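# Flip the reel on the scanner glass label down

## Task

A reel sits label side up on the glass of the scanner. Flip it so it rests flat on that glass with the label facing down, then release it.

## Robot and tools

Robot: two arms, left_arm and right_arm, each ending in a parallel two-finger gripper. All poses share one scene frame: origin on the table top midway between the arms, +z up, +x out across the table, and left_arm sits on the +y side. The names left and right do not tell you which side of an image an arm appears on. Gripper frame: fingers extend along the gripper's +z axis and close along its y axis. end_effector_position is the point between the finger pads, roughly 1 cm short of the tips.

Row layout (used by both movement tools): 16 numbers, always all of them even when only one arm should move. First the left_arm block x, y, z, qw, qx, qy, qz, opening, then the right_arm block in the same order. x, y, z are an absolute target position in metres in the scene frame; qw, qx, qy, qz are an absolute target orientation quaternion, w first, also in the scene frame. opening is a scale from -1 (closed) to +1 (fully open, 0.094 m); between the ends the fingers go to where grip_measured would read that value. To hold something, command roughly 0.03 below the current grip_measured; a smaller gap holds more gently. Each arm's grip reading has its own fixed error of up to about 1 mm.

execute_actions(actions): a list of up to 15 actions, run one after another. Each action is a table of up to 15 rows, one per 1/30 s control step; if fewer rows are given, the last row repeats to fill 15 steps (0.5 s). An empty list just returns the current state and images. Each action is rejected for both arms if any target lies more than 0.6 m from that gripper's current position along any of its own axes; if the first action fails this (checked against the latest reported state) or any action is malformed, nothing runs. Every step, the commanded pose is clipped to within 70 mm and 16 degrees of the measured pose, so a distant target needs several actions, and position wins over orientation when both cannot be met. To hold an orientation fixed, repeat the same quaternion in every row rather than copying the drifted one from the result.

move(target, speed, blocking): target is one 16-number row of absolute poses and openings. Each gripper travels in a straight line toward its pose, turning the short way; paths finish together and last 0.5 to 10 s (cut off at 10 s). speed is the peak path speed in m/s, 0.002 to 0.5, default 0.25; rotation is capped at twice that in rad/s. Openings take effect at the start. Paths do not avoid obstacles or the other arm, and grippers lag, stray and may overshoot speed near full reach. Faster motion and targets set deeper past a contact mean harder impacts and pressing. blocking=false returns after 0.5 s while motion continues; then use wait or stop before sending other motion. The result adds a move: line giving the ending (done, off_target, moving, held, fault) and limits (paced = pose clipped; held = some steps blocked by a check, after which the arm may jump fast), plus each gripper's distance to its pose. If only one arm is named, the other finished normally.

wait(seconds): 0 to 10 s, arms keep their last command; ends early if a running move finishes. stop(): brakes a running move (needs room; fingers continue). zoom_image(camera, region): closer view of the latest image of cam_high, cam_low, cam_left_wrist or cam_right_wrist; region is [x0, y0, x1, y1] pixels, origin top-left, at most 504x504. finished_scene(scene): ends the scene given by number; the goal must already hold and remain so.

Results: a state line per arm with position and wxyz quaternion (printed position can be off, more at long reach), Hand target lines (the pose the controller now drives toward), Joint positions (last value is finger gap in metres), joint torques (offset, scaled and noisy; nonzero even unloaded), grip_measured, and images from the four cameras (all 504x504). Camera calibration (K, distortion, T_world_to_cam) is supplied and may be off by a few degrees and millimetres. A pose unreachable line means the clearance check altered or blocked that arm's command. A FAULT line means an arm stopped; MOTOR HOT appears from 85 °C, and at 100 °C the arm drops its load and goes limp (OVER-TEMPERATURE FAULT), so do not hold loads longer than needed.

Practical notes: arms usually finish a centimetre or more short, mostly low. Joint limits (rad): waist -2.880 to 2.880, shoulder 0 to 3.142, elbow 0 to 3.019, wrist pitch -1.693 to 1.571, wrist yaw -1.571 to 1.571, wrist roll -2.094 to 2.094; elbows stop just short of straight. An arm meant to stay put should receive the exact pose from the last result before it stopped, with its intended opening, in every call. The sim runs while you think. Occasional outside tugs or pushes can disturb held or loose objects.

Avoid: dropping or knocking anything off the table (fails the job), letting the arms collide or press each other, slamming or hard pushes, and slips. Move smoothly with little effort.

Each tool is called after ">>>" as name(argument=value, ...) on one line, values as JSON.

## Session

>>> execute_actions(actions=[])

Scene clock: 0.00 s.
left_arm: end_effector_position=(+0.1163, +0.5768, +0.1998) grip_measured=+1.000 end_effector_quat_wxyz=(-0.019, +0.795, -0.599, -0.097) | right_arm: end_effector_position=(+0.7001, -0.7964, +0.3589) grip_measured=+1.000 end_effector_quat_wxyz=(+0.369, +0.186, +0.910, -0.023)
Joint positions: left_arm=[ 1.075  1.138  0.978 -1.328 -0.18  -0.686  0.094] | right_arm=[-0.459  2.127  2.455 -1.17  -0.229 -0.11   0.094]
Joint velocities: left_arm=[ 0.005  0.015 -0.007  0.017 -0.037 -0.022  0.   ] | right_arm=[-0.015 -0.015 -0.002  0.002 -0.022  0.037  0.   ]
Joint torques (N m, as the arm reports them, + toward a larger angle): no reading
Hand target (left_arm): +0.119, +0.583, +0.207; -0.027, +0.795, -0.598, -0.099
Hand target (right_arm): +0.701, -0.797, +0.380; +0.387, +0.182, +0.903, -0.031

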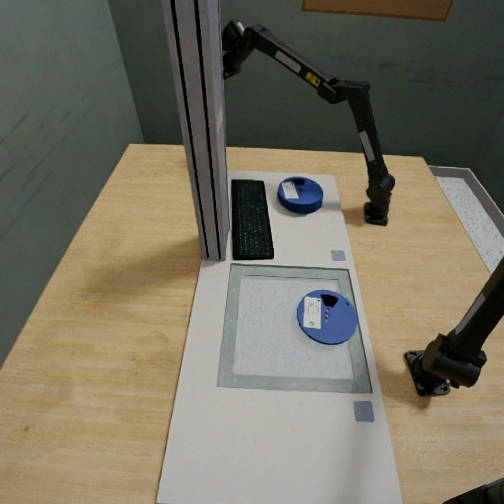

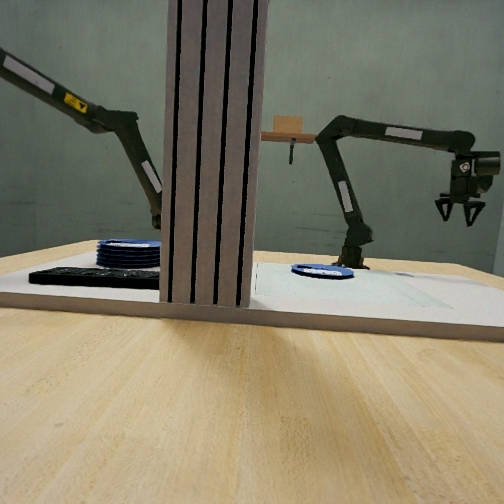

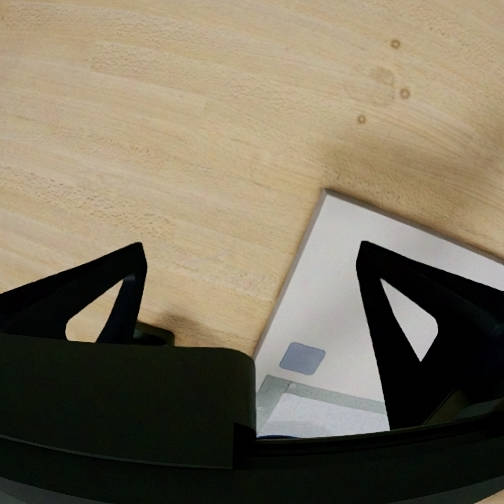

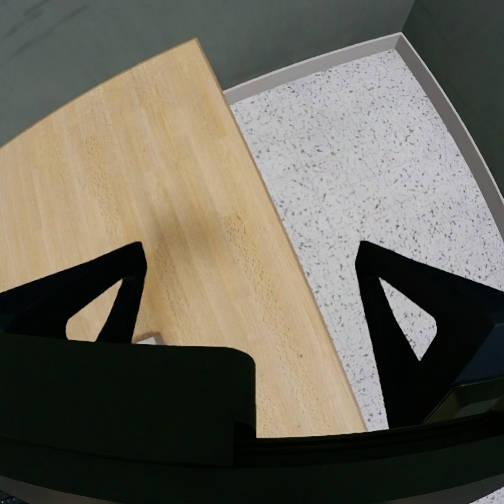

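>>> zoom_image(camera="cam_high", region=[270, 250, 410, 390])

>>> zoom_image(camera="cam_low", region=[270, 230, 390, 350])

>>> zoom_image(camera="cam_high", region=[140, 120, 504, 504])

Region (270, 250, 410, 390) of cam_high's 504x504 image, scaled by 3.600, with more detail than that image has.

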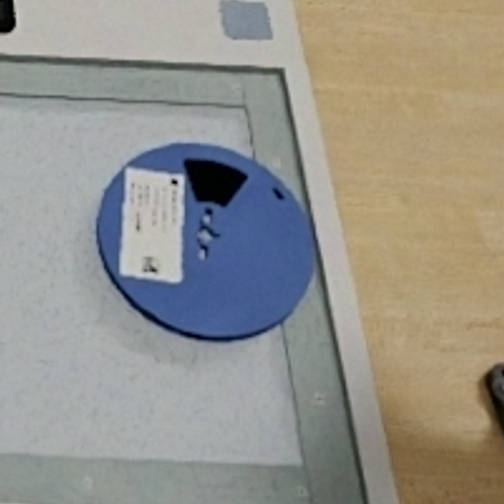

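Region (270, 230, 390, 350) of cam_low's 504x504 image, scaled by 4.200, with more detail than that image has.

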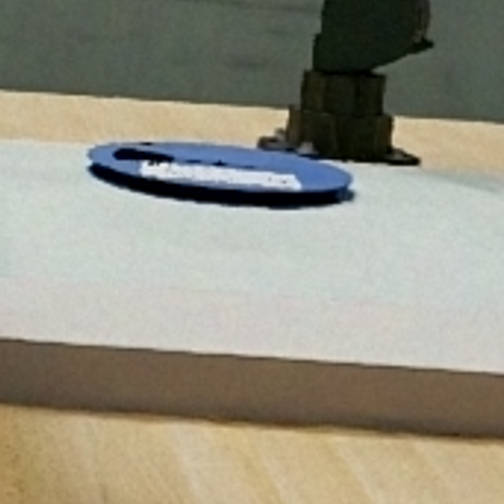

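Region (140, 120, 504, 504) of cam_high's 504x504 image, scaled by 1.312, with more detail than that image has; it fills the left 478 columns of this view, and the rest is white.

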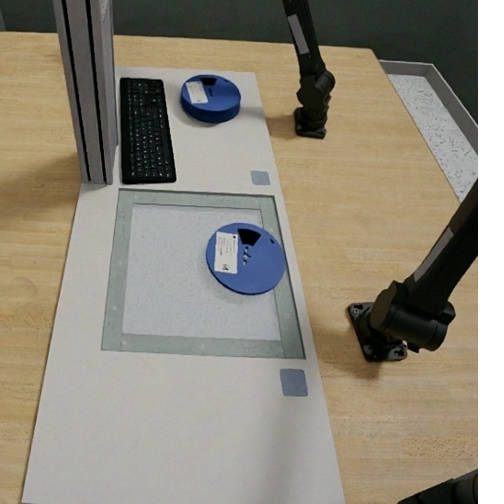

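>>> move(target=[0.40,0.14,0.13,0,0,1,0,1, 0.10,-0.08,0.22,0.4404,-0.846,0.2667,-0.1388,0], speed=0.3)

action 0: the call puts the target (right_arm/x, right_arm/y, right_arm/z) 0.720 m from right_arm's end_effector_position in the last result along the gripper's own x axis as it stood there; a target may be at most 0.6 m away along each of those axes, so nothing of the call was run and nothing moved. Command a nearer target, and go on from there in a later call.

>>> move(target=[0.40,0.14,0.13,0,0,1,0,1, 0.30,-0.42,0.28,0.2,-0.4,0.89,0,0], speed=0.3)

>>> move(target=[0.40,0.14,0.07,0,0,1,0,1, 0.08,-0.03,0.16,0.4404,-0.846,0.2667,-0.1388,0], speed=0.3)

Scene clock: 8.10 s.
left_arm: end_effector_position=(+0.3739, +0.1441, +0.1204) grip_measured=+1.000 end_effector_quat_wxyz=(-0.023, -0.011, +1.000, +0.001) | right_arm: end_effector_position=(+0.3012, -0.4241, +0.2789) grip_measured=+0.002 end_effector_quat_wxyz=(+0.205, -0.393, +0.896, +0.002)
Joint positions: left_arm=[-0.412  1.439  1.039 -1.214  0.014 -0.352  0.094] | right_arm=[-0.194  0.879  0.988 -1.372 -0.281 -1.12   0.047]
Joint velocities: left_arm=[ 0.005 -0.005 -0.002 -0.027 -0.007  0.022  0.   ] | right_arm=[ 0.005 -0.005  0.007  0.002  0.007 -0.037  0.   ]
Joint torques (N m, as the arm reports them, + toward a larger angle): left_arm=[ -0.59 -12.02  13.46   0.07   0.03   0.23] | right_arm=[ 0.41 -2.28  9.73  0.4  -0.12 -0.11]
Hand target (left_arm): +0.392, +0.136, +0.131; -0.007, -0.000, +1.000, -0.006
Hand target (right_arm): +0.298, -0.422, +0.281; +0.204, -0.401, +0.893, +0.002
Off the commanded pose (left_arm): 0.028 m, 3 deg.
Off the commanded pose (right_arm): 0.004 m, 1 deg.
move: off_target (left_arm)
camera_calibration (this result's frames):
cam_left_wrist: T_world_to_cam=[[0.0226014, -0.999743, -0.00153525, 0.132867], [-0.785607, -0.0187101, 0.618443, 0.228299], [-0.618313, -0.0127715, -0.785828, 0.451331], [0, 0, 0, 1]] pos_world=[0.455414, 0.142869, 0.213682]
cam_right_wrist: T_world_to_cam=[[0.693677, -0.701361, 0.164026, -0.546692], [-0.717987, -0.655117, 0.235196, -0.118627], [-0.0575007, -0.280918, -0.958008, 0.2884], [0, 0, 0, 1]] pos_world=[0.310639, -0.380126, 0.393861]

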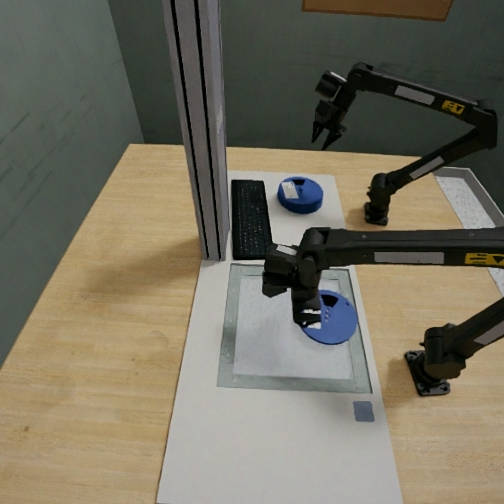

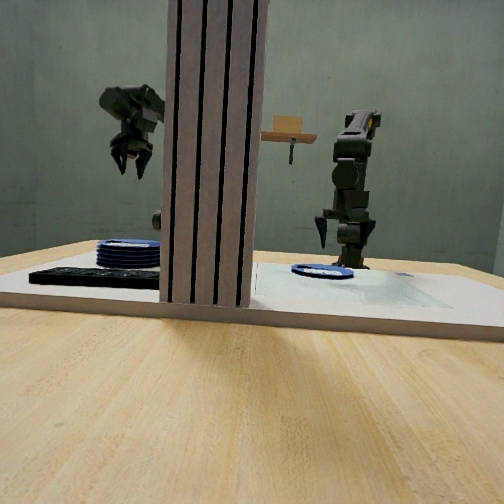

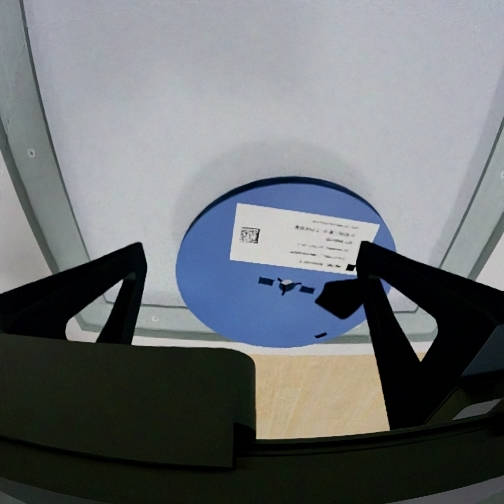

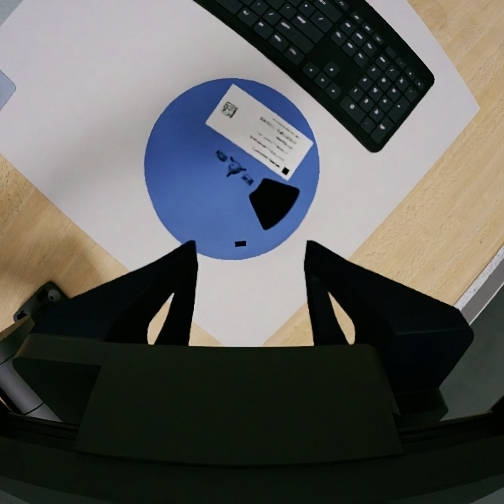

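Scene clock: 11.50 s.
left_arm: end_effector_position=(+0.4035, +0.1360, +0.0848) grip_measured=+1.000 end_effector_quat_wxyz=(+0.014, -0.005, +1.000, -0.006) | right_arm: end_effector_position=(+0.0781, -0.0377, +0.1526) grip_measured=+0.002 end_effector_quat_wxyz=(-0.426, +0.851, -0.272, +0.143)
Joint positions: left_arm=[-0.412  1.513  1.017 -1.044  0.003 -0.339  0.094] | right_arm=[ 1.805  0.854  0.441 -0.37   0.561 -1.098  0.047]
Joint velocities: left_arm=[-0.005 -0.005 -0.002 -0.007 -0.007  0.051  0.   ] | right_arm=[-0.005 -0.015  0.012 -0.002 -0.095 -0.007 -0.   ]
Joint torques (N m, as the arm reports them, + toward a larger angle): left_arm=[  0.05 -12.69   7.98   0.44  -0.2    0.25] | right_arm=[ 0.33 -0.83 10.13  2.59  0.19 -0.04]
Hand target (left_arm): +0.400, +0.140, +0.071; +0.000, +0.000, +1.000, -0.000
Hand target (right_arm): +0.076, -0.031, +0.159; -0.435, +0.849, -0.267, +0.139
Off the commanded pose (left_arm): 0.016 m, 2 deg.
Off the commanded pose (right_arm): 0.011 m, 2 deg.
move: off_target (left_arm, right_arm)
camera_calibration (this result's frames):
cam_left_wrist: T_world_to_cam=[[0.00911818, -0.999871, 0.0132243, 0.128237], [-0.829128, -0.000166986, 0.559059, 0.293506], [-0.558984, -0.0160623, -0.829023, 0.421734], [0, 0, 0, 1]] pos_world=[0.477928, 0.135044, 0.183844]
cam_right_wrist: T_world_to_cam=[[0.346133, 0.474069, 0.809599, -0.127311], [0.372465, -0.861459, 0.345193, -0.105703], [0.861082, 0.182065, -0.474753, 0.135093], [0, 0, 0, 1]] pos_world=[-0.0328893, -0.0552999, 0.203695]

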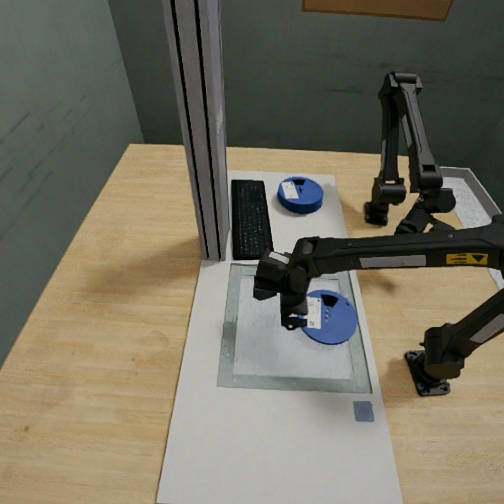

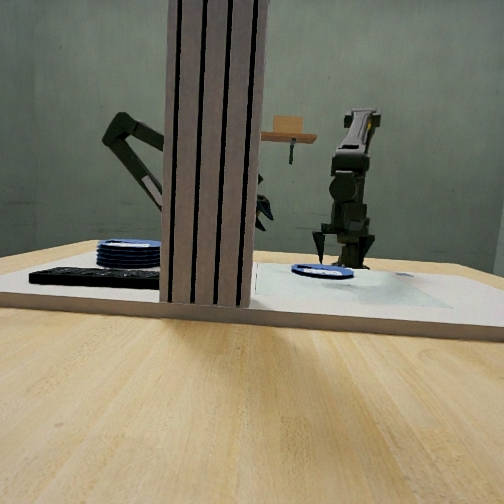

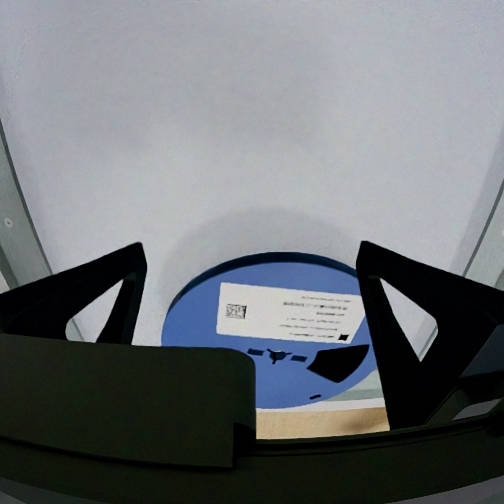

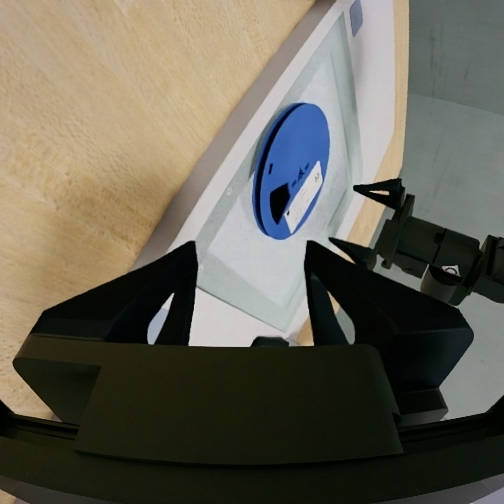

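>>> move(target=[0.395,0.118,0.048,0,0,1,0,1, 0.07,-0.04,0.16,0.4404,-0.846,0.2667,-0.1388,0], speed=0.08)

>>> zoom_image(camera="cam_low", region=[250, 180, 400, 310])

Scene clock: 12.87 s.
left_arm: end_effector_position=(+0.3993, +0.1197, +0.0589) grip_measured=+1.000 end_effector_quat_wxyz=(+0.009, +0.003, +1.000, -0.005) | right_arm: end_effector_position=(+0.0724, -0.0406, +0.1542) grip_measured=+0.002 end_effector_quat_wxyz=(-0.432, +0.850, -0.263, +0.145)
Joint positions: left_arm=[-0.453  1.56   0.993 -0.984  0.002 -0.363  0.094] | right_arm=[ 1.833  0.837  0.431 -0.37   0.582 -1.101  0.047]
Joint velocities: left_arm=[-0.015 -0.005  0.002  0.002  0.007 -0.022  0.   ] | right_arm=[-0.015 -0.005 -0.027  0.022  0.095  0.022  0.   ]
Joint torques (N m, as the arm reports them, + toward a larger angle): left_arm=[ -0.92 -13.6    7.84   0.41  -0.18  -0.02] | right_arm=[ 0.67 -2.34  9.54  1.69  0.41  0.15]
Hand target (left_arm): +0.395, +0.118, +0.048; -0.000, -0.000, +1.000, +0.000
Hand target (right_arm): +0.070, -0.040, +0.160; -0.440, +0.846, -0.266, +0.139
Off the commanded pose (left_arm): 0.012 m, 1 deg.
Off the commanded pose (right_arm): 0.006 m, 1 deg.
move: off_target (left_arm)
camera_calibration (this result's frames):
cam_left_wrist: T_world_to_cam=[[-0.00716848, -0.999925, 0.00987974, 0.119034], [-0.823511, 0.0115078, 0.567183, 0.300363], [-0.567255, -0.00407023, -0.823532, 0.399214], [0, 0, 0, 1]] pos_world=[0.474661, 0.117194, 0.157229]
cam_right_wrist: T_world_to_cam=[[0.326725, 0.472717, 0.818406, -0.125285], [0.379209, -0.85874, 0.344625, -0.106889], [0.865708, 0.197749, -0.459831, 0.139271], [0, 0, 0, 1]] pos_world=[-0.0391007, -0.0601065, 0.203412]

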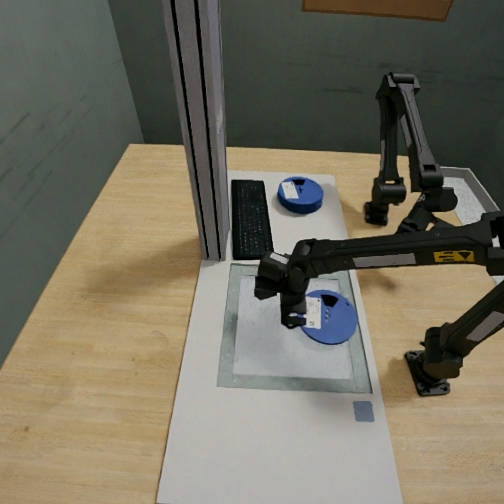

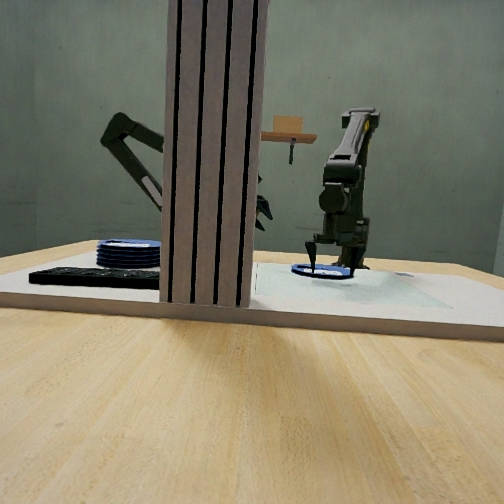

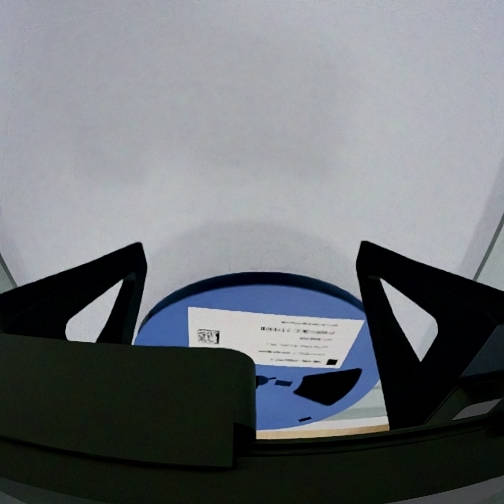

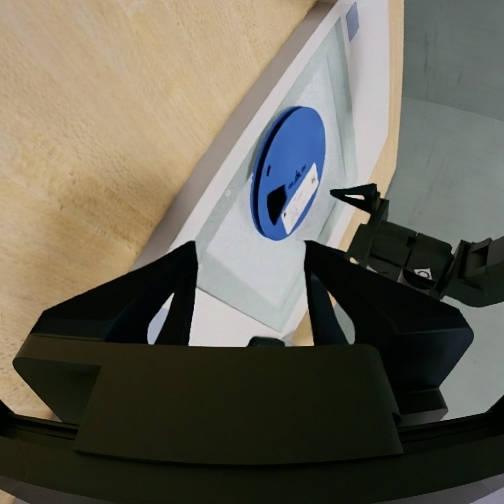

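Region (250, 180, 400, 310) of cam_low's 504x504 image, scaled by 3.360, with more detail than that image has; it fills the top 437 rows of this view, and the rest is white.

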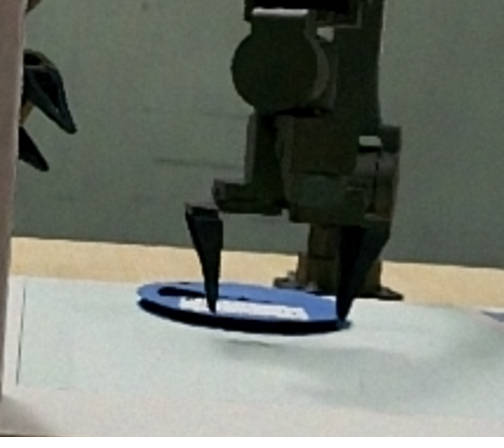

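>>> move(target=[0.39,0.118,0.031,0,0,1,0,1, 0.07,-0.04,0.16,0.4404,-0.846,0.2667,-0.1388,0], speed=0.05)

>>> move(target=[0.33,0.118,0.042,0,0,1,0,1, 0.07,-0.04,0.16,0.4404,-0.846,0.2667,-0.1388,0], speed=0.05)

>>> zoom_image(camera="cam_low", region=[250, 180, 400, 310])

Scene clock: 14.40 s.
left_arm: end_effector_position=(+0.3964, +0.1200, +0.0445) grip_measured=+1.000 end_effector_quat_wxyz=(+0.012, +0.002, +1.000, -0.006) | right_arm: end_effector_position=(+0.0724, -0.0406, +0.1542) grip_measured=+0.002 end_effector_quat_wxyz=(-0.432, +0.850, -0.263, +0.145)
Joint positions: left_arm=[-0.455  1.572  0.962 -0.934  0.002 -0.368  0.094] | right_arm=[ 1.833  0.837  0.431 -0.37   0.582 -1.101  0.047]
Joint velocities: left_arm=[-0.005 -0.005  0.002 -0.017  0.022  0.022  0.   ] | right_arm=[-0.005  0.005 -0.007  0.002  0.007  0.022 -0.001]
Joint torques (N m, as the arm reports them, + toward a larger angle): left_arm=[ -1.04 -13.02   7.46   0.32  -0.2   -0.04] | right_arm=[ 0.58 -2.39  9.61  1.71  0.39  0.14]
Hand target (left_arm): +0.390, +0.118, +0.031; -0.000, +0.000, +1.000, +0.000
Hand target (right_arm): +0.070, -0.040, +0.160; -0.440, +0.846, -0.267, +0.139
Off the commanded pose (left_arm): 0.015 m, 2 deg.
Off the commanded pose (right_arm): 0.006 m, 1 deg.
move: off_target (left_arm)
camera_calibration (this result's frames):
cam_left_wrist: T_world_to_cam=[[-0.00419351, -0.999912, 0.0125747, 0.118168], [-0.827328, 0.0105325, 0.561621, 0.307982], [-0.561704, -0.00804822, -0.827299, 0.384087], [0, 0, 0, 1]] pos_world=[0.471041, 0.118005, 0.1433]
cam_right_wrist: T_world_to_cam=[[0.326725, 0.472717, 0.818406, -0.125285], [0.379209, -0.85874, 0.344625, -0.106889], [0.865708, 0.197749, -0.459831, 0.139271], [0, 0, 0, 1]] pos_world=[-0.0391007, -0.0601065, 0.203412]

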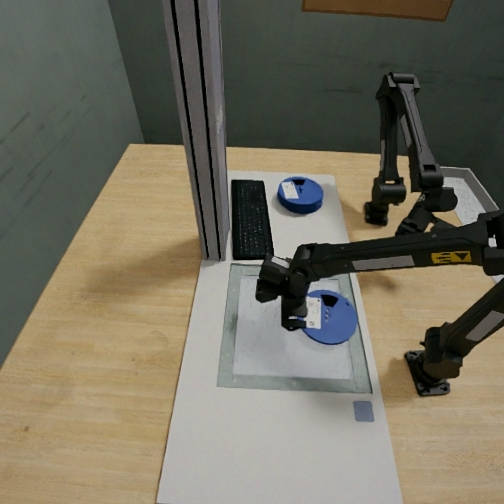

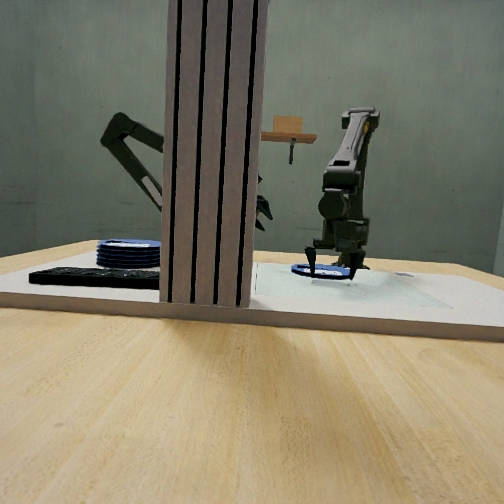

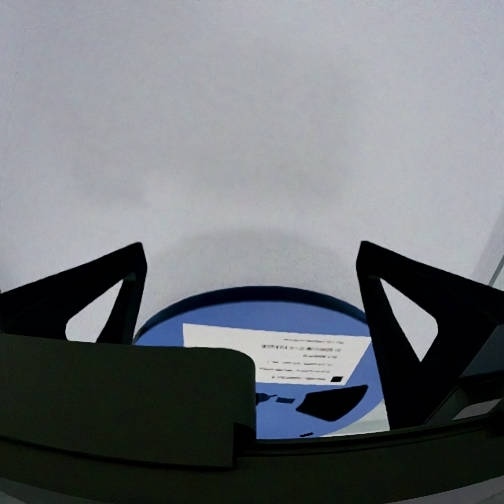

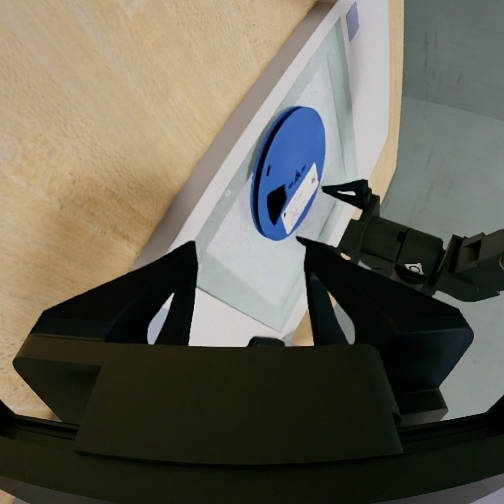

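Scene clock: 16.03 s.
left_arm: end_effector_position=(+0.3372, +0.1193, +0.0438) grip_measured=+1.000 end_effector_quat_wxyz=(+0.003, +0.003, +1.000, -0.002) | right_arm: end_effector_position=(+0.0724, -0.0406, +0.1542) grip_measured=+0.002 end_effector_quat_wxyz=(-0.432, +0.850, -0.263, +0.145)
Joint positions: left_arm=[-0.517  1.454  0.825 -0.934  0.002 -0.429  0.094] | right_arm=[ 1.833  0.837  0.431 -0.37   0.582 -1.101  0.047]
Joint velocities: left_arm=[-0.005 -0.005 -0.022 -0.017  0.007 -0.022  0.   ] | right_arm=[-0.015 -0.015 -0.002 -0.007  0.037 -0.022  0.   ]
Joint torques (N m, as the arm reports them, + toward a larger angle): left_arm=[ -1.09 -13.22   7.19  -0.14  -0.16  -0.07] | right_arm=[ 0.75 -2.54  9.58  1.7   0.4   0.15]
Hand target (left_arm): +0.330, +0.119, +0.042; -0.001, -0.000, +1.000, +0.000
Hand target (right_arm): +0.070, -0.040, +0.160; -0.440, +0.846, -0.267, +0.139
Off the commanded pose (left_arm): 0.008 m, 1 deg.
Off the commanded pose (right_arm): 0.006 m, 1 deg.
move: done
camera_calibration (this result's frames):
cam_left_wrist: T_world_to_cam=[[-0.00631599, -0.999964, 0.00560008, 0.118238], [-0.816914, 0.00838948, 0.576698, 0.255527], [-0.576725, -0.000932364, -0.816938, 0.354034], [0, 0, 0, 1]] pos_world=[0.413671, 0.11642, 0.1412]
cam_right_wrist: T_world_to_cam=[[0.326725, 0.472717, 0.818406, -0.125285], [0.379209, -0.85874, 0.344625, -0.106889], [0.865708, 0.197749, -0.459831, 0.139271], [0, 0, 0, 1]] pos_world=[-0.0391007, -0.0601065, 0.203412]

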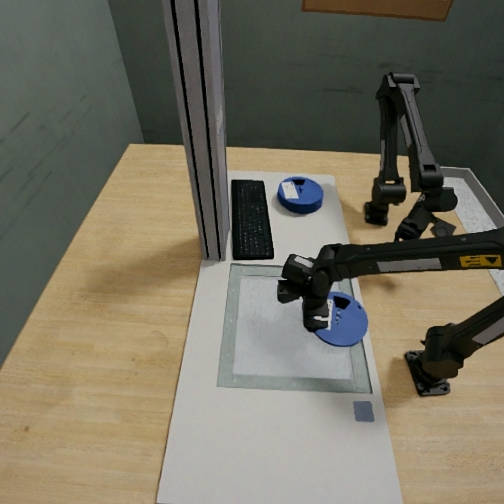

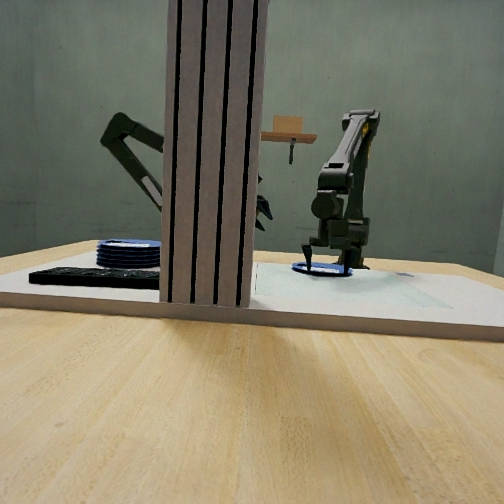

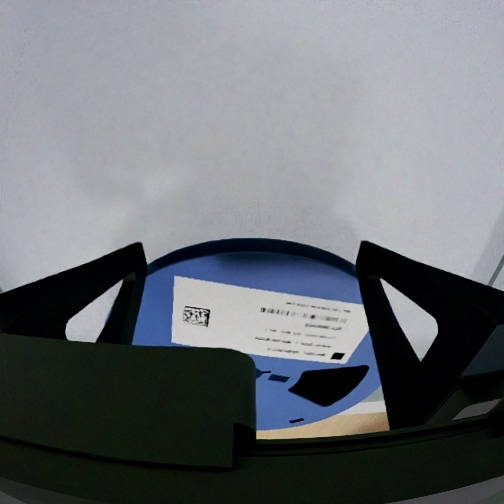

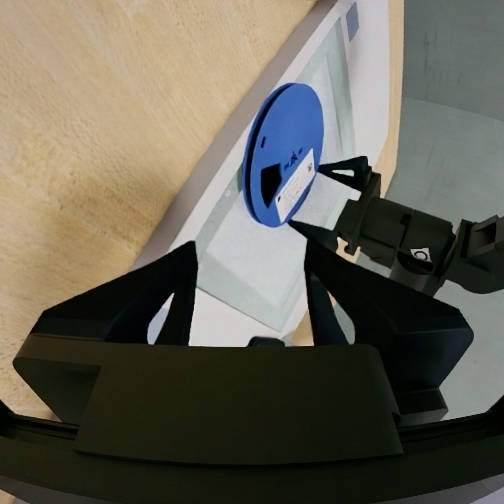

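Region (250, 180, 400, 310) of cam_low's 504x504 image, scaled by 3.360, with more detail than that image has; it fills the top 437 rows of this view, and the rest is white.

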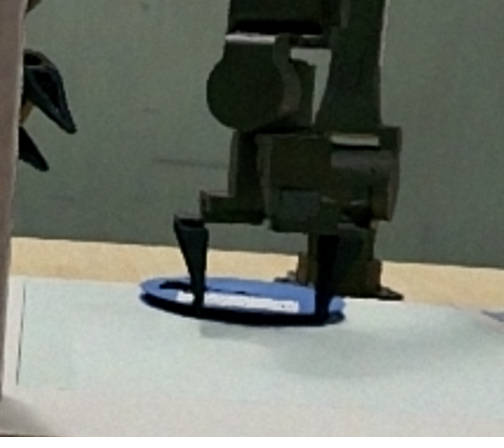

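>>> move(target=[0.272,0.118,0.042,0,0,1,0,1, 0.10,-0.005,0.06,0.4404,-0.846,0.2667,-0.1388,-0.2], speed=0.06)

>>> zoom_image(camera="cam_high", region=[300, 200, 460, 360])

>>> zoom_image(camera="cam_low", region=[240, 180, 390, 310])

Scene clock: 18.73 s.
left_arm: end_effector_position=(+0.2798, +0.1179, +0.0443) grip_measured=+1.000 end_effector_quat_wxyz=(+0.004, +0.003, +1.000, -0.003) | right_arm: end_effector_position=(+0.0972, -0.0065, +0.0592) grip_measured=-0.198 end_effector_quat_wxyz=(-0.437, +0.848, -0.268, +0.137)
Joint positions: left_arm=[-0.601  1.32   0.693 -0.934  0.002 -0.512  0.094] | right_arm=[ 1.714  1.246  0.328  0.202  0.486 -1.183  0.038]
Joint velocities: left_arm=[-0.015  0.005 -0.002 -0.007 -0.037  0.051  0.   ] | right_arm=[-0.024 -0.005 -0.002  0.017  0.081 -0.007  0.001]
Joint torques (N m, as the arm reports them, + toward a larger angle): left_arm=[ -1.13 -10.8    7.12  -0.29  -0.16  -0.07] | right_arm=[-0.5  -2.6   6.78  2.68  0.16 -0.04]
Hand target (left_arm): +0.272, +0.119, +0.042; -0.001, +0.000, +1.000, -0.000
Hand target (right_arm): +0.100, -0.004, +0.059; -0.441, +0.846, -0.267, +0.139
Off the commanded pose (left_arm): 0.008 m, 1 deg.
Off the commanded pose (right_arm): 0.003 m, 0 deg.
move: done
camera_calibration (this result's frames):
cam_left_wrist: T_world_to_cam=[[-0.00671317, -0.99995, 0.00740291, 0.116474], [-0.818002, 0.00974953, 0.575133, 0.208531], [-0.575177, -0.00219463, -0.818026, 0.32109], [0, 0, 0, 1]] pos_world=[0.356044, 0.11514, 0.141865]
cam_right_wrist: T_world_to_cam=[[0.338249, 0.459181, 0.821426, -0.0731794], [0.383882, -0.864275, 0.325058, -0.053613], [0.859199, 0.20538, -0.468612, 0.0685801], [0, 0, 0, 1]] pos_world=[-0.01359, -0.0268187, 0.109676]

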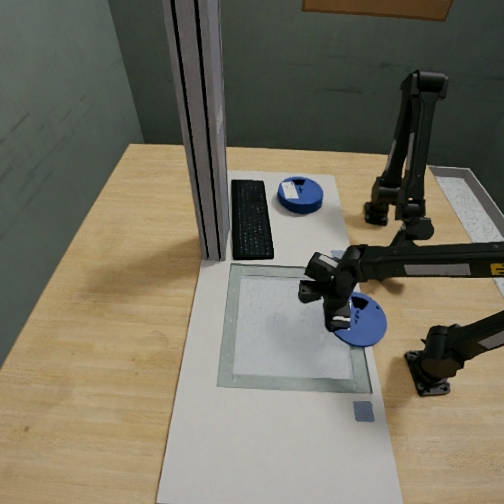

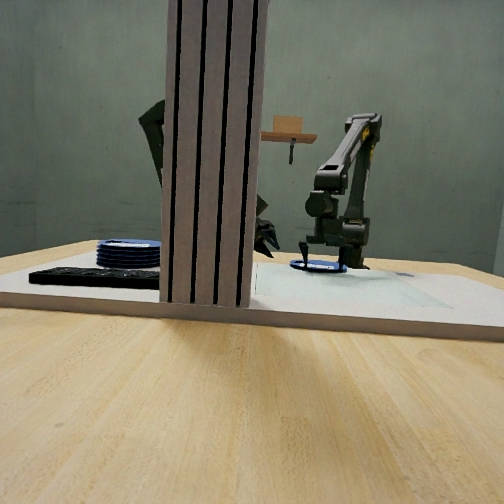

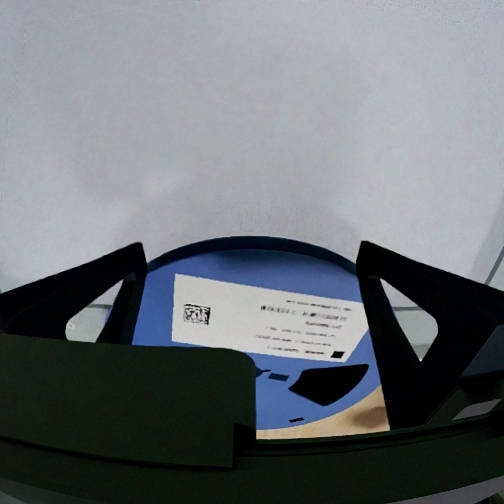

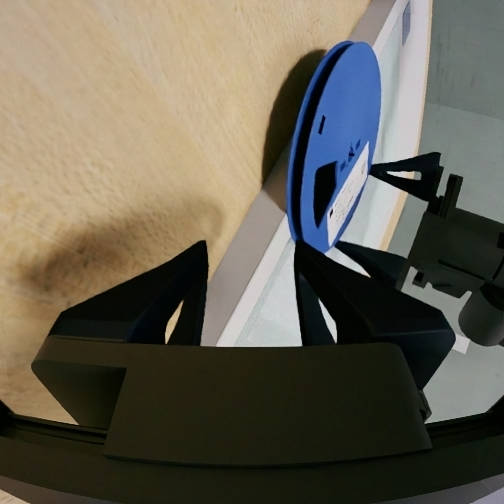

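Region (300, 200, 460, 360) of cam_high's 504x504 image, scaled by 3.150, with more detail than that image has.

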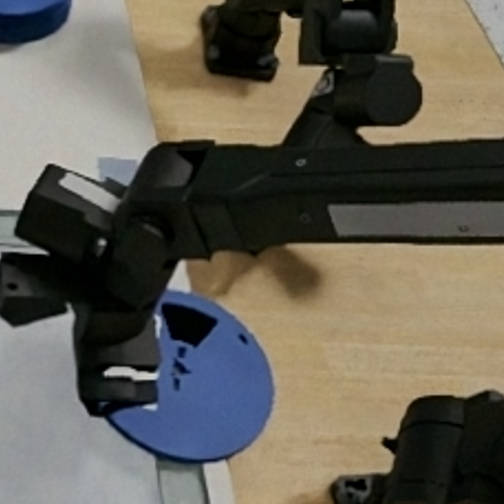

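Region (240, 180, 390, 310) of cam_low's 504x504 image, scaled by 3.360, with more detail than that image has; it fills the top 437 rows of this view, and the rest is white.

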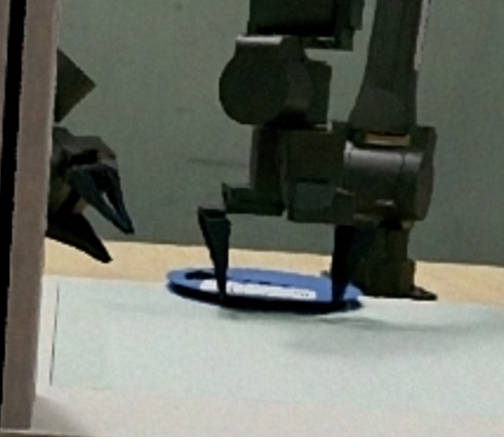

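>>> move(target=[0.272,0.118,0.042,0,0,1,0,1, 0.11,0.033,0.042,0.4404,-0.846,0.2667,-0.1388,-0.2], speed=0.06)

>>> zoom_image(camera="cam_low", region=[240, 180, 390, 310])

Scene clock: 20.67 s.
left_arm: end_effector_position=(+0.2798, +0.1179, +0.0443) grip_measured=+1.000 end_effector_quat_wxyz=(+0.004, +0.002, +1.000, -0.003) | right_arm: end_effector_position=(+0.1059, +0.0144, +0.0320) grip_measured=-0.198 end_effector_quat_wxyz=(-0.424, +0.854, -0.266, +0.140)
Joint positions: left_arm=[-0.601  1.32   0.693 -0.934  0.001 -0.515  0.094] | right_arm=[ 1.682  1.416  0.371  0.309  0.461 -1.206  0.038]
Joint velocities: left_arm=[-0.015 -0.005  0.007  0.002 -0.022 -0.051  0.   ] | right_arm=[-0.005 -0.005  0.017 -0.007  0.007 -0.051 -0.   ]
Joint torques (N m, as the arm reports them, + toward a larger angle): left_arm=[ -1.33 -10.61   7.19  -0.22  -0.15  -0.05] | right_arm=[-0.46 -4.02  8.44  2.75  0.13 -0.06]
Hand target (left_arm): +0.272, +0.118, +0.042; -0.000, -0.000, +1.000, +0.000
Hand target (right_arm): +0.110, +0.032, +0.042; -0.440, +0.846, -0.267, +0.139
Off the commanded pose (left_arm): 0.008 m, 1 deg.
Off the commanded pose (right_arm): 0.021 m, 2 deg.
move: off_target (right_arm)
camera_calibration (this result's frames):
cam_left_wrist: T_world_to_cam=[[-0.0040378, -0.999969, 0.00676342, 0.115769], [-0.818231, 0.007192, 0.574845, 0.208915], [-0.574876, -0.00321293, -0.818234, 0.321139], [0, 0, 0, 1]] pos_world=[0.356023, 0.115295, 0.14189]
cam_right_wrist: T_world_to_cam=[[0.339265, 0.483112, 0.807157, -0.0633424], [0.384569, -0.854299, 0.349686, -0.031054], [0.858491, 0.191771, -0.475624, 0.04456], [0, 0, 0, 1]] pos_world=[-0.00482206, -0.00447329, 0.0831801]

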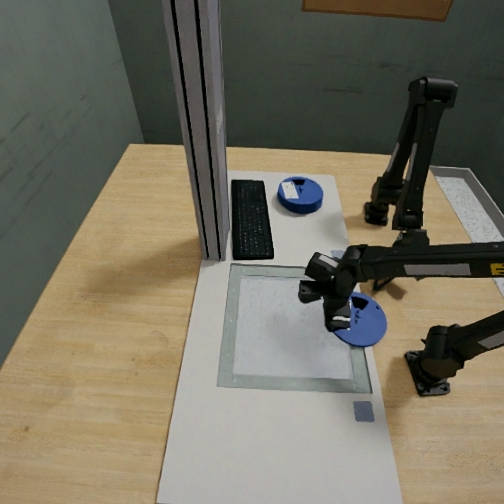

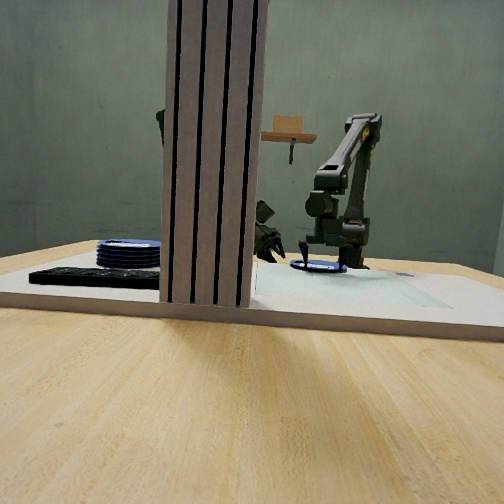

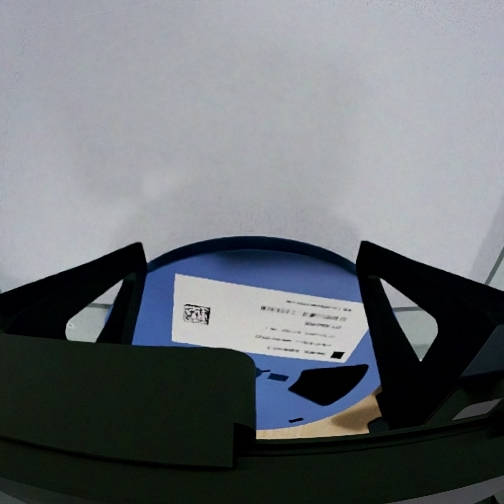

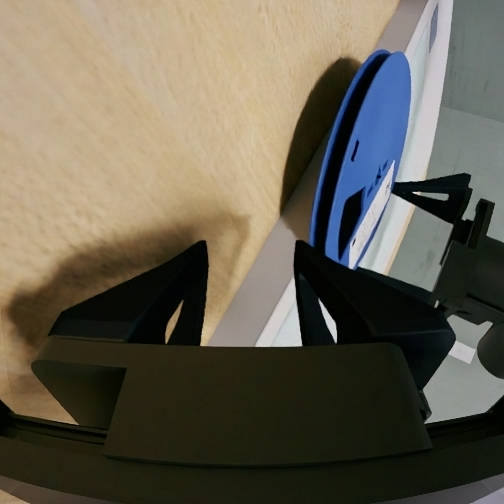

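Region (240, 180, 390, 310) of cam_low's 504x504 image, scaled by 3.360, with more detail than that image has; it fills the top 437 rows of this view, and the rest is white.

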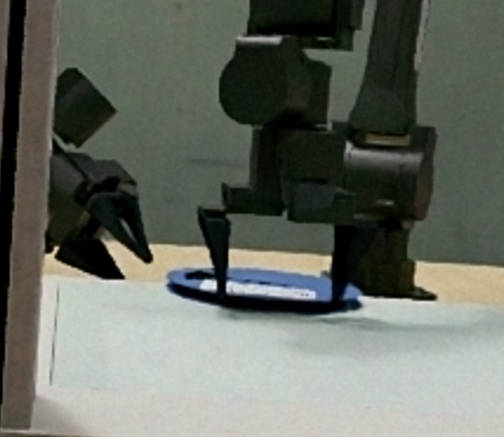

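>>> move(target=[0.272,0.118,0.042,0,0,1,0,1, 0.117,0.056,0.053,0.4404,-0.846,0.2667,-0.1388,-0.2], speed=0.05)

>>> zoom_image(camera="cam_low", region=[240, 180, 390, 310])

Scene clock: 22.30 s.
left_arm: end_effector_position=(+0.2798, +0.1179, +0.0443) grip_measured=+1.000 end_effector_quat_wxyz=(+0.004, +0.002, +1.000, -0.003) | right_arm: end_effector_position=(+0.1127, +0.0419, +0.0491) grip_measured=-0.198 end_effector_quat_wxyz=(-0.440, +0.846, -0.268, +0.136)
Joint positions: left_arm=[-0.601  1.32   0.693 -0.934  0.001 -0.515  0.094] | right_arm=[ 1.663  1.428  0.437  0.299  0.446 -1.221  0.038]
Joint velocities: left_arm=[-0.005 -0.015  0.007 -0.012 -0.037 -0.022  0.   ] | right_arm=[-0.005  0.005 -0.002  0.002  0.022  0.022  0.001]
Joint torques (N m, as the arm reports them, + toward a larger angle): left_arm=[ -1.13 -10.66   7.18  -0.21  -0.14  -0.06] | right_arm=[-0.55 -4.37  9.14  1.15  0.12 -0.08]
Hand target (left_arm): +0.272, +0.118, +0.042; -0.000, +0.000, +1.000, +0.000
Hand target (right_arm): +0.117, +0.055, +0.053; -0.441, +0.846, -0.267, +0.139
Off the commanded pose (left_arm): 0.008 m, 1 deg.
Off the commanded pose (right_arm): 0.015 m, 0 deg.
move: off_target (right_arm)
camera_calibration (this result's frames):
cam_left_wrist: T_world_to_cam=[[-0.0040378, -0.999969, 0.00676342, 0.115769], [-0.818231, 0.007192, 0.574845, 0.208915], [-0.574876, -0.00321293, -0.818234, 0.321139], [0, 0, 0, 1]] pos_world=[0.356023, 0.115295, 0.14189]
cam_right_wrist: T_world_to_cam=[[0.337496, 0.453791, 0.824724, -0.0921022], [0.384421, -0.866184, 0.31929, -0.0141377], [0.859254, 0.209282, -0.466781, 0.0403779], [0, 0, 0, 1]] pos_world=[0.0018241, 0.021099, 0.0993205]

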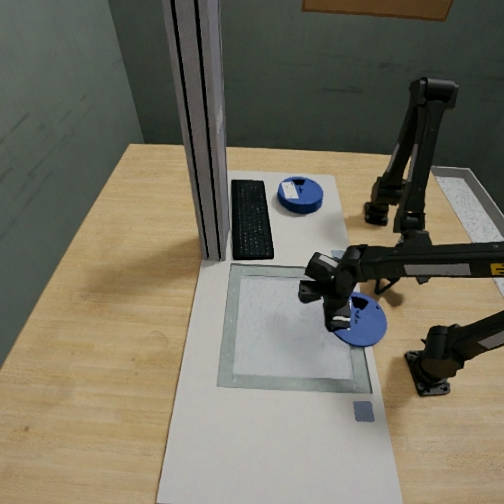

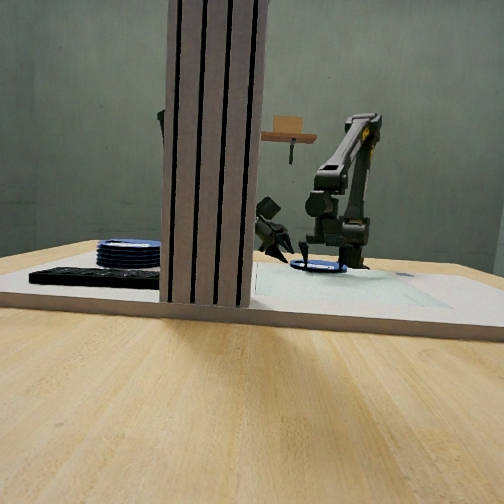

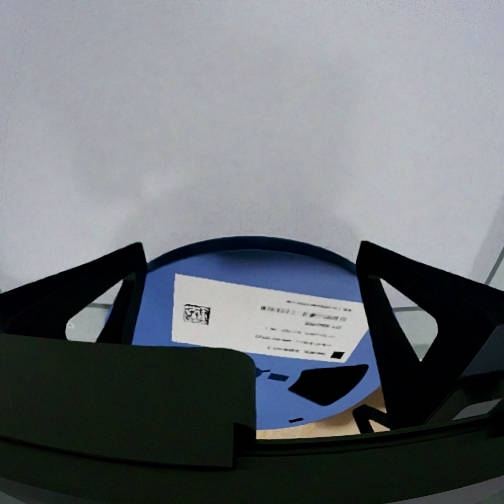

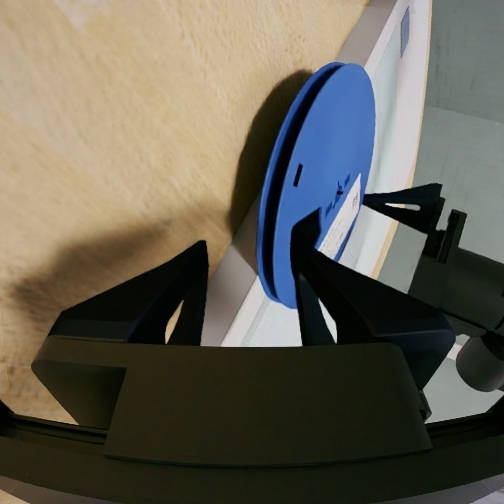

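Region (240, 180, 390, 310) of cam_low's 504x504 image, scaled by 3.360, with more detail than that image has; it fills the top 437 rows of this view, and the rest is white.

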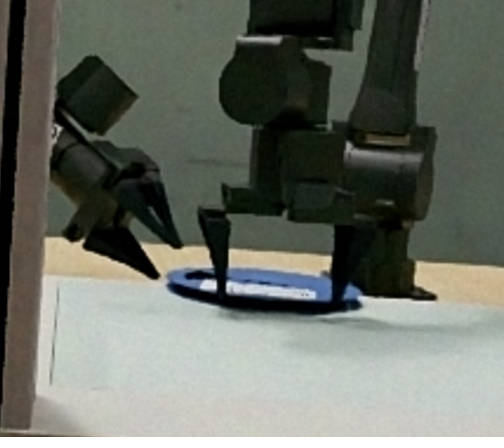

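>>> move(target=[0.272,0.118,0.042,0,0,1,0,1, 0.12,0.058,0.044,0.5124,-0.8044,0.2536,-0.1616,-0.2], speed=0.05)

>>> zoom_image(camera="cam_low", region=[240, 180, 390, 310])

Scene clock: 24.87 s.
left_arm: end_effector_position=(+0.2798, +0.1179, +0.0443) grip_measured=+1.000 end_effector_quat_wxyz=(+0.004, +0.002, +1.000, -0.003) | right_arm: end_effector_position=(+0.1230, +0.0572, +0.0469) grip_measured=-0.198 end_effector_quat_wxyz=(-0.510, +0.803, -0.261, +0.161)
Joint positions: left_arm=[-0.601  1.32   0.693 -0.934  0.001 -0.515  0.094] | right_arm=[ 1.663  1.579  0.407  0.662  0.509 -1.296  0.038]
Joint velocities: left_arm=[-0.005 -0.005  0.007  0.002 -0.037 -0.051  0.   ] | right_arm=[-0.005 -0.015 -0.002  0.012  0.007 -0.022 -0.   ]
Joint torques (N m, as the arm reports them, + toward a larger angle): left_arm=[ -1.25 -10.58   7.19  -0.24  -0.15  -0.06] | right_arm=[ 0.75 -5.59  4.83  3.03  0.27 -0.09]
Hand target (left_arm): +0.272, +0.118, +0.042; -0.000, -0.000, +1.000, +0.000
Hand target (right_arm): +0.120, +0.058, +0.044; -0.512, +0.804, -0.253, +0.163
Off the commanded pose (left_arm): 0.008 m, 1 deg.
Off the commanded pose (right_arm): 0.004 m, 1 deg.
move: done
camera_calibration (this result's frames):
cam_left_wrist: T_world_to_cam=[[-0.0040378, -0.999969, 0.00676342, 0.115769], [-0.818231, 0.007192, 0.574845, 0.208915], [-0.574876, -0.00321293, -0.818234, 0.321139], [0, 0, 0, 1]] pos_world=[0.356023, 0.115295, 0.14189]
cam_right_wrist: T_world_to_cam=[[0.258144, 0.326137, 0.909394, -0.0876555], [0.344839, -0.910398, 0.228609, 0.00748129], [0.902468, 0.254581, -0.347478, 0.0137167], [0, 0, 0, 1]] pos_world=[0.00766896, 0.0319066, 0.0827693]

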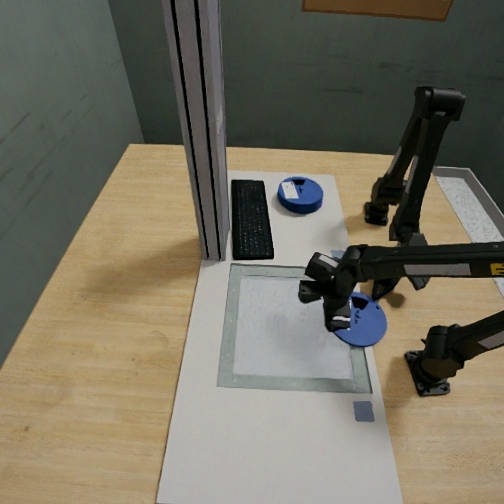

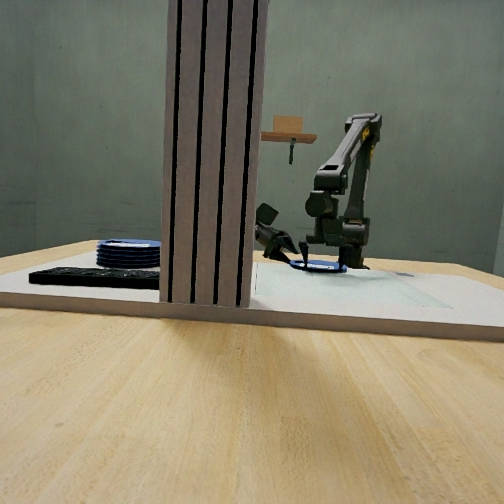

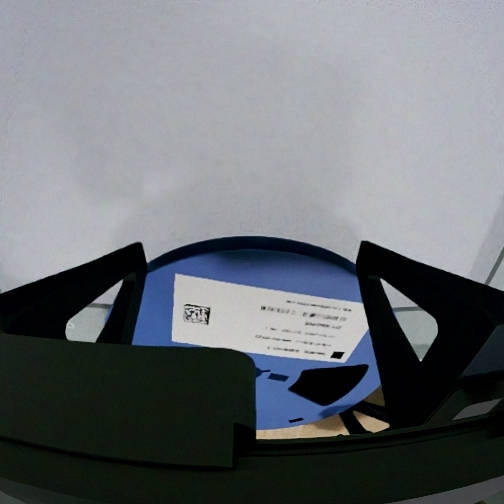

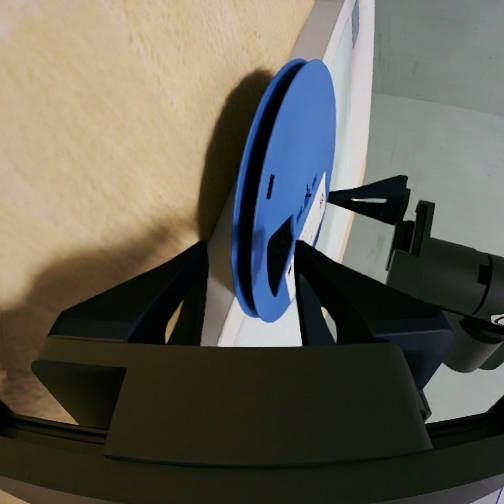

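Region (240, 180, 390, 310) of cam_low's 504x504 image, scaled by 3.360, with more detail than that image has; it fills the top 437 rows of this view, and the rest is white.

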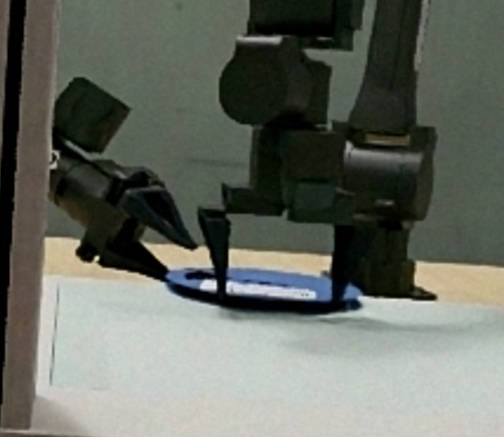

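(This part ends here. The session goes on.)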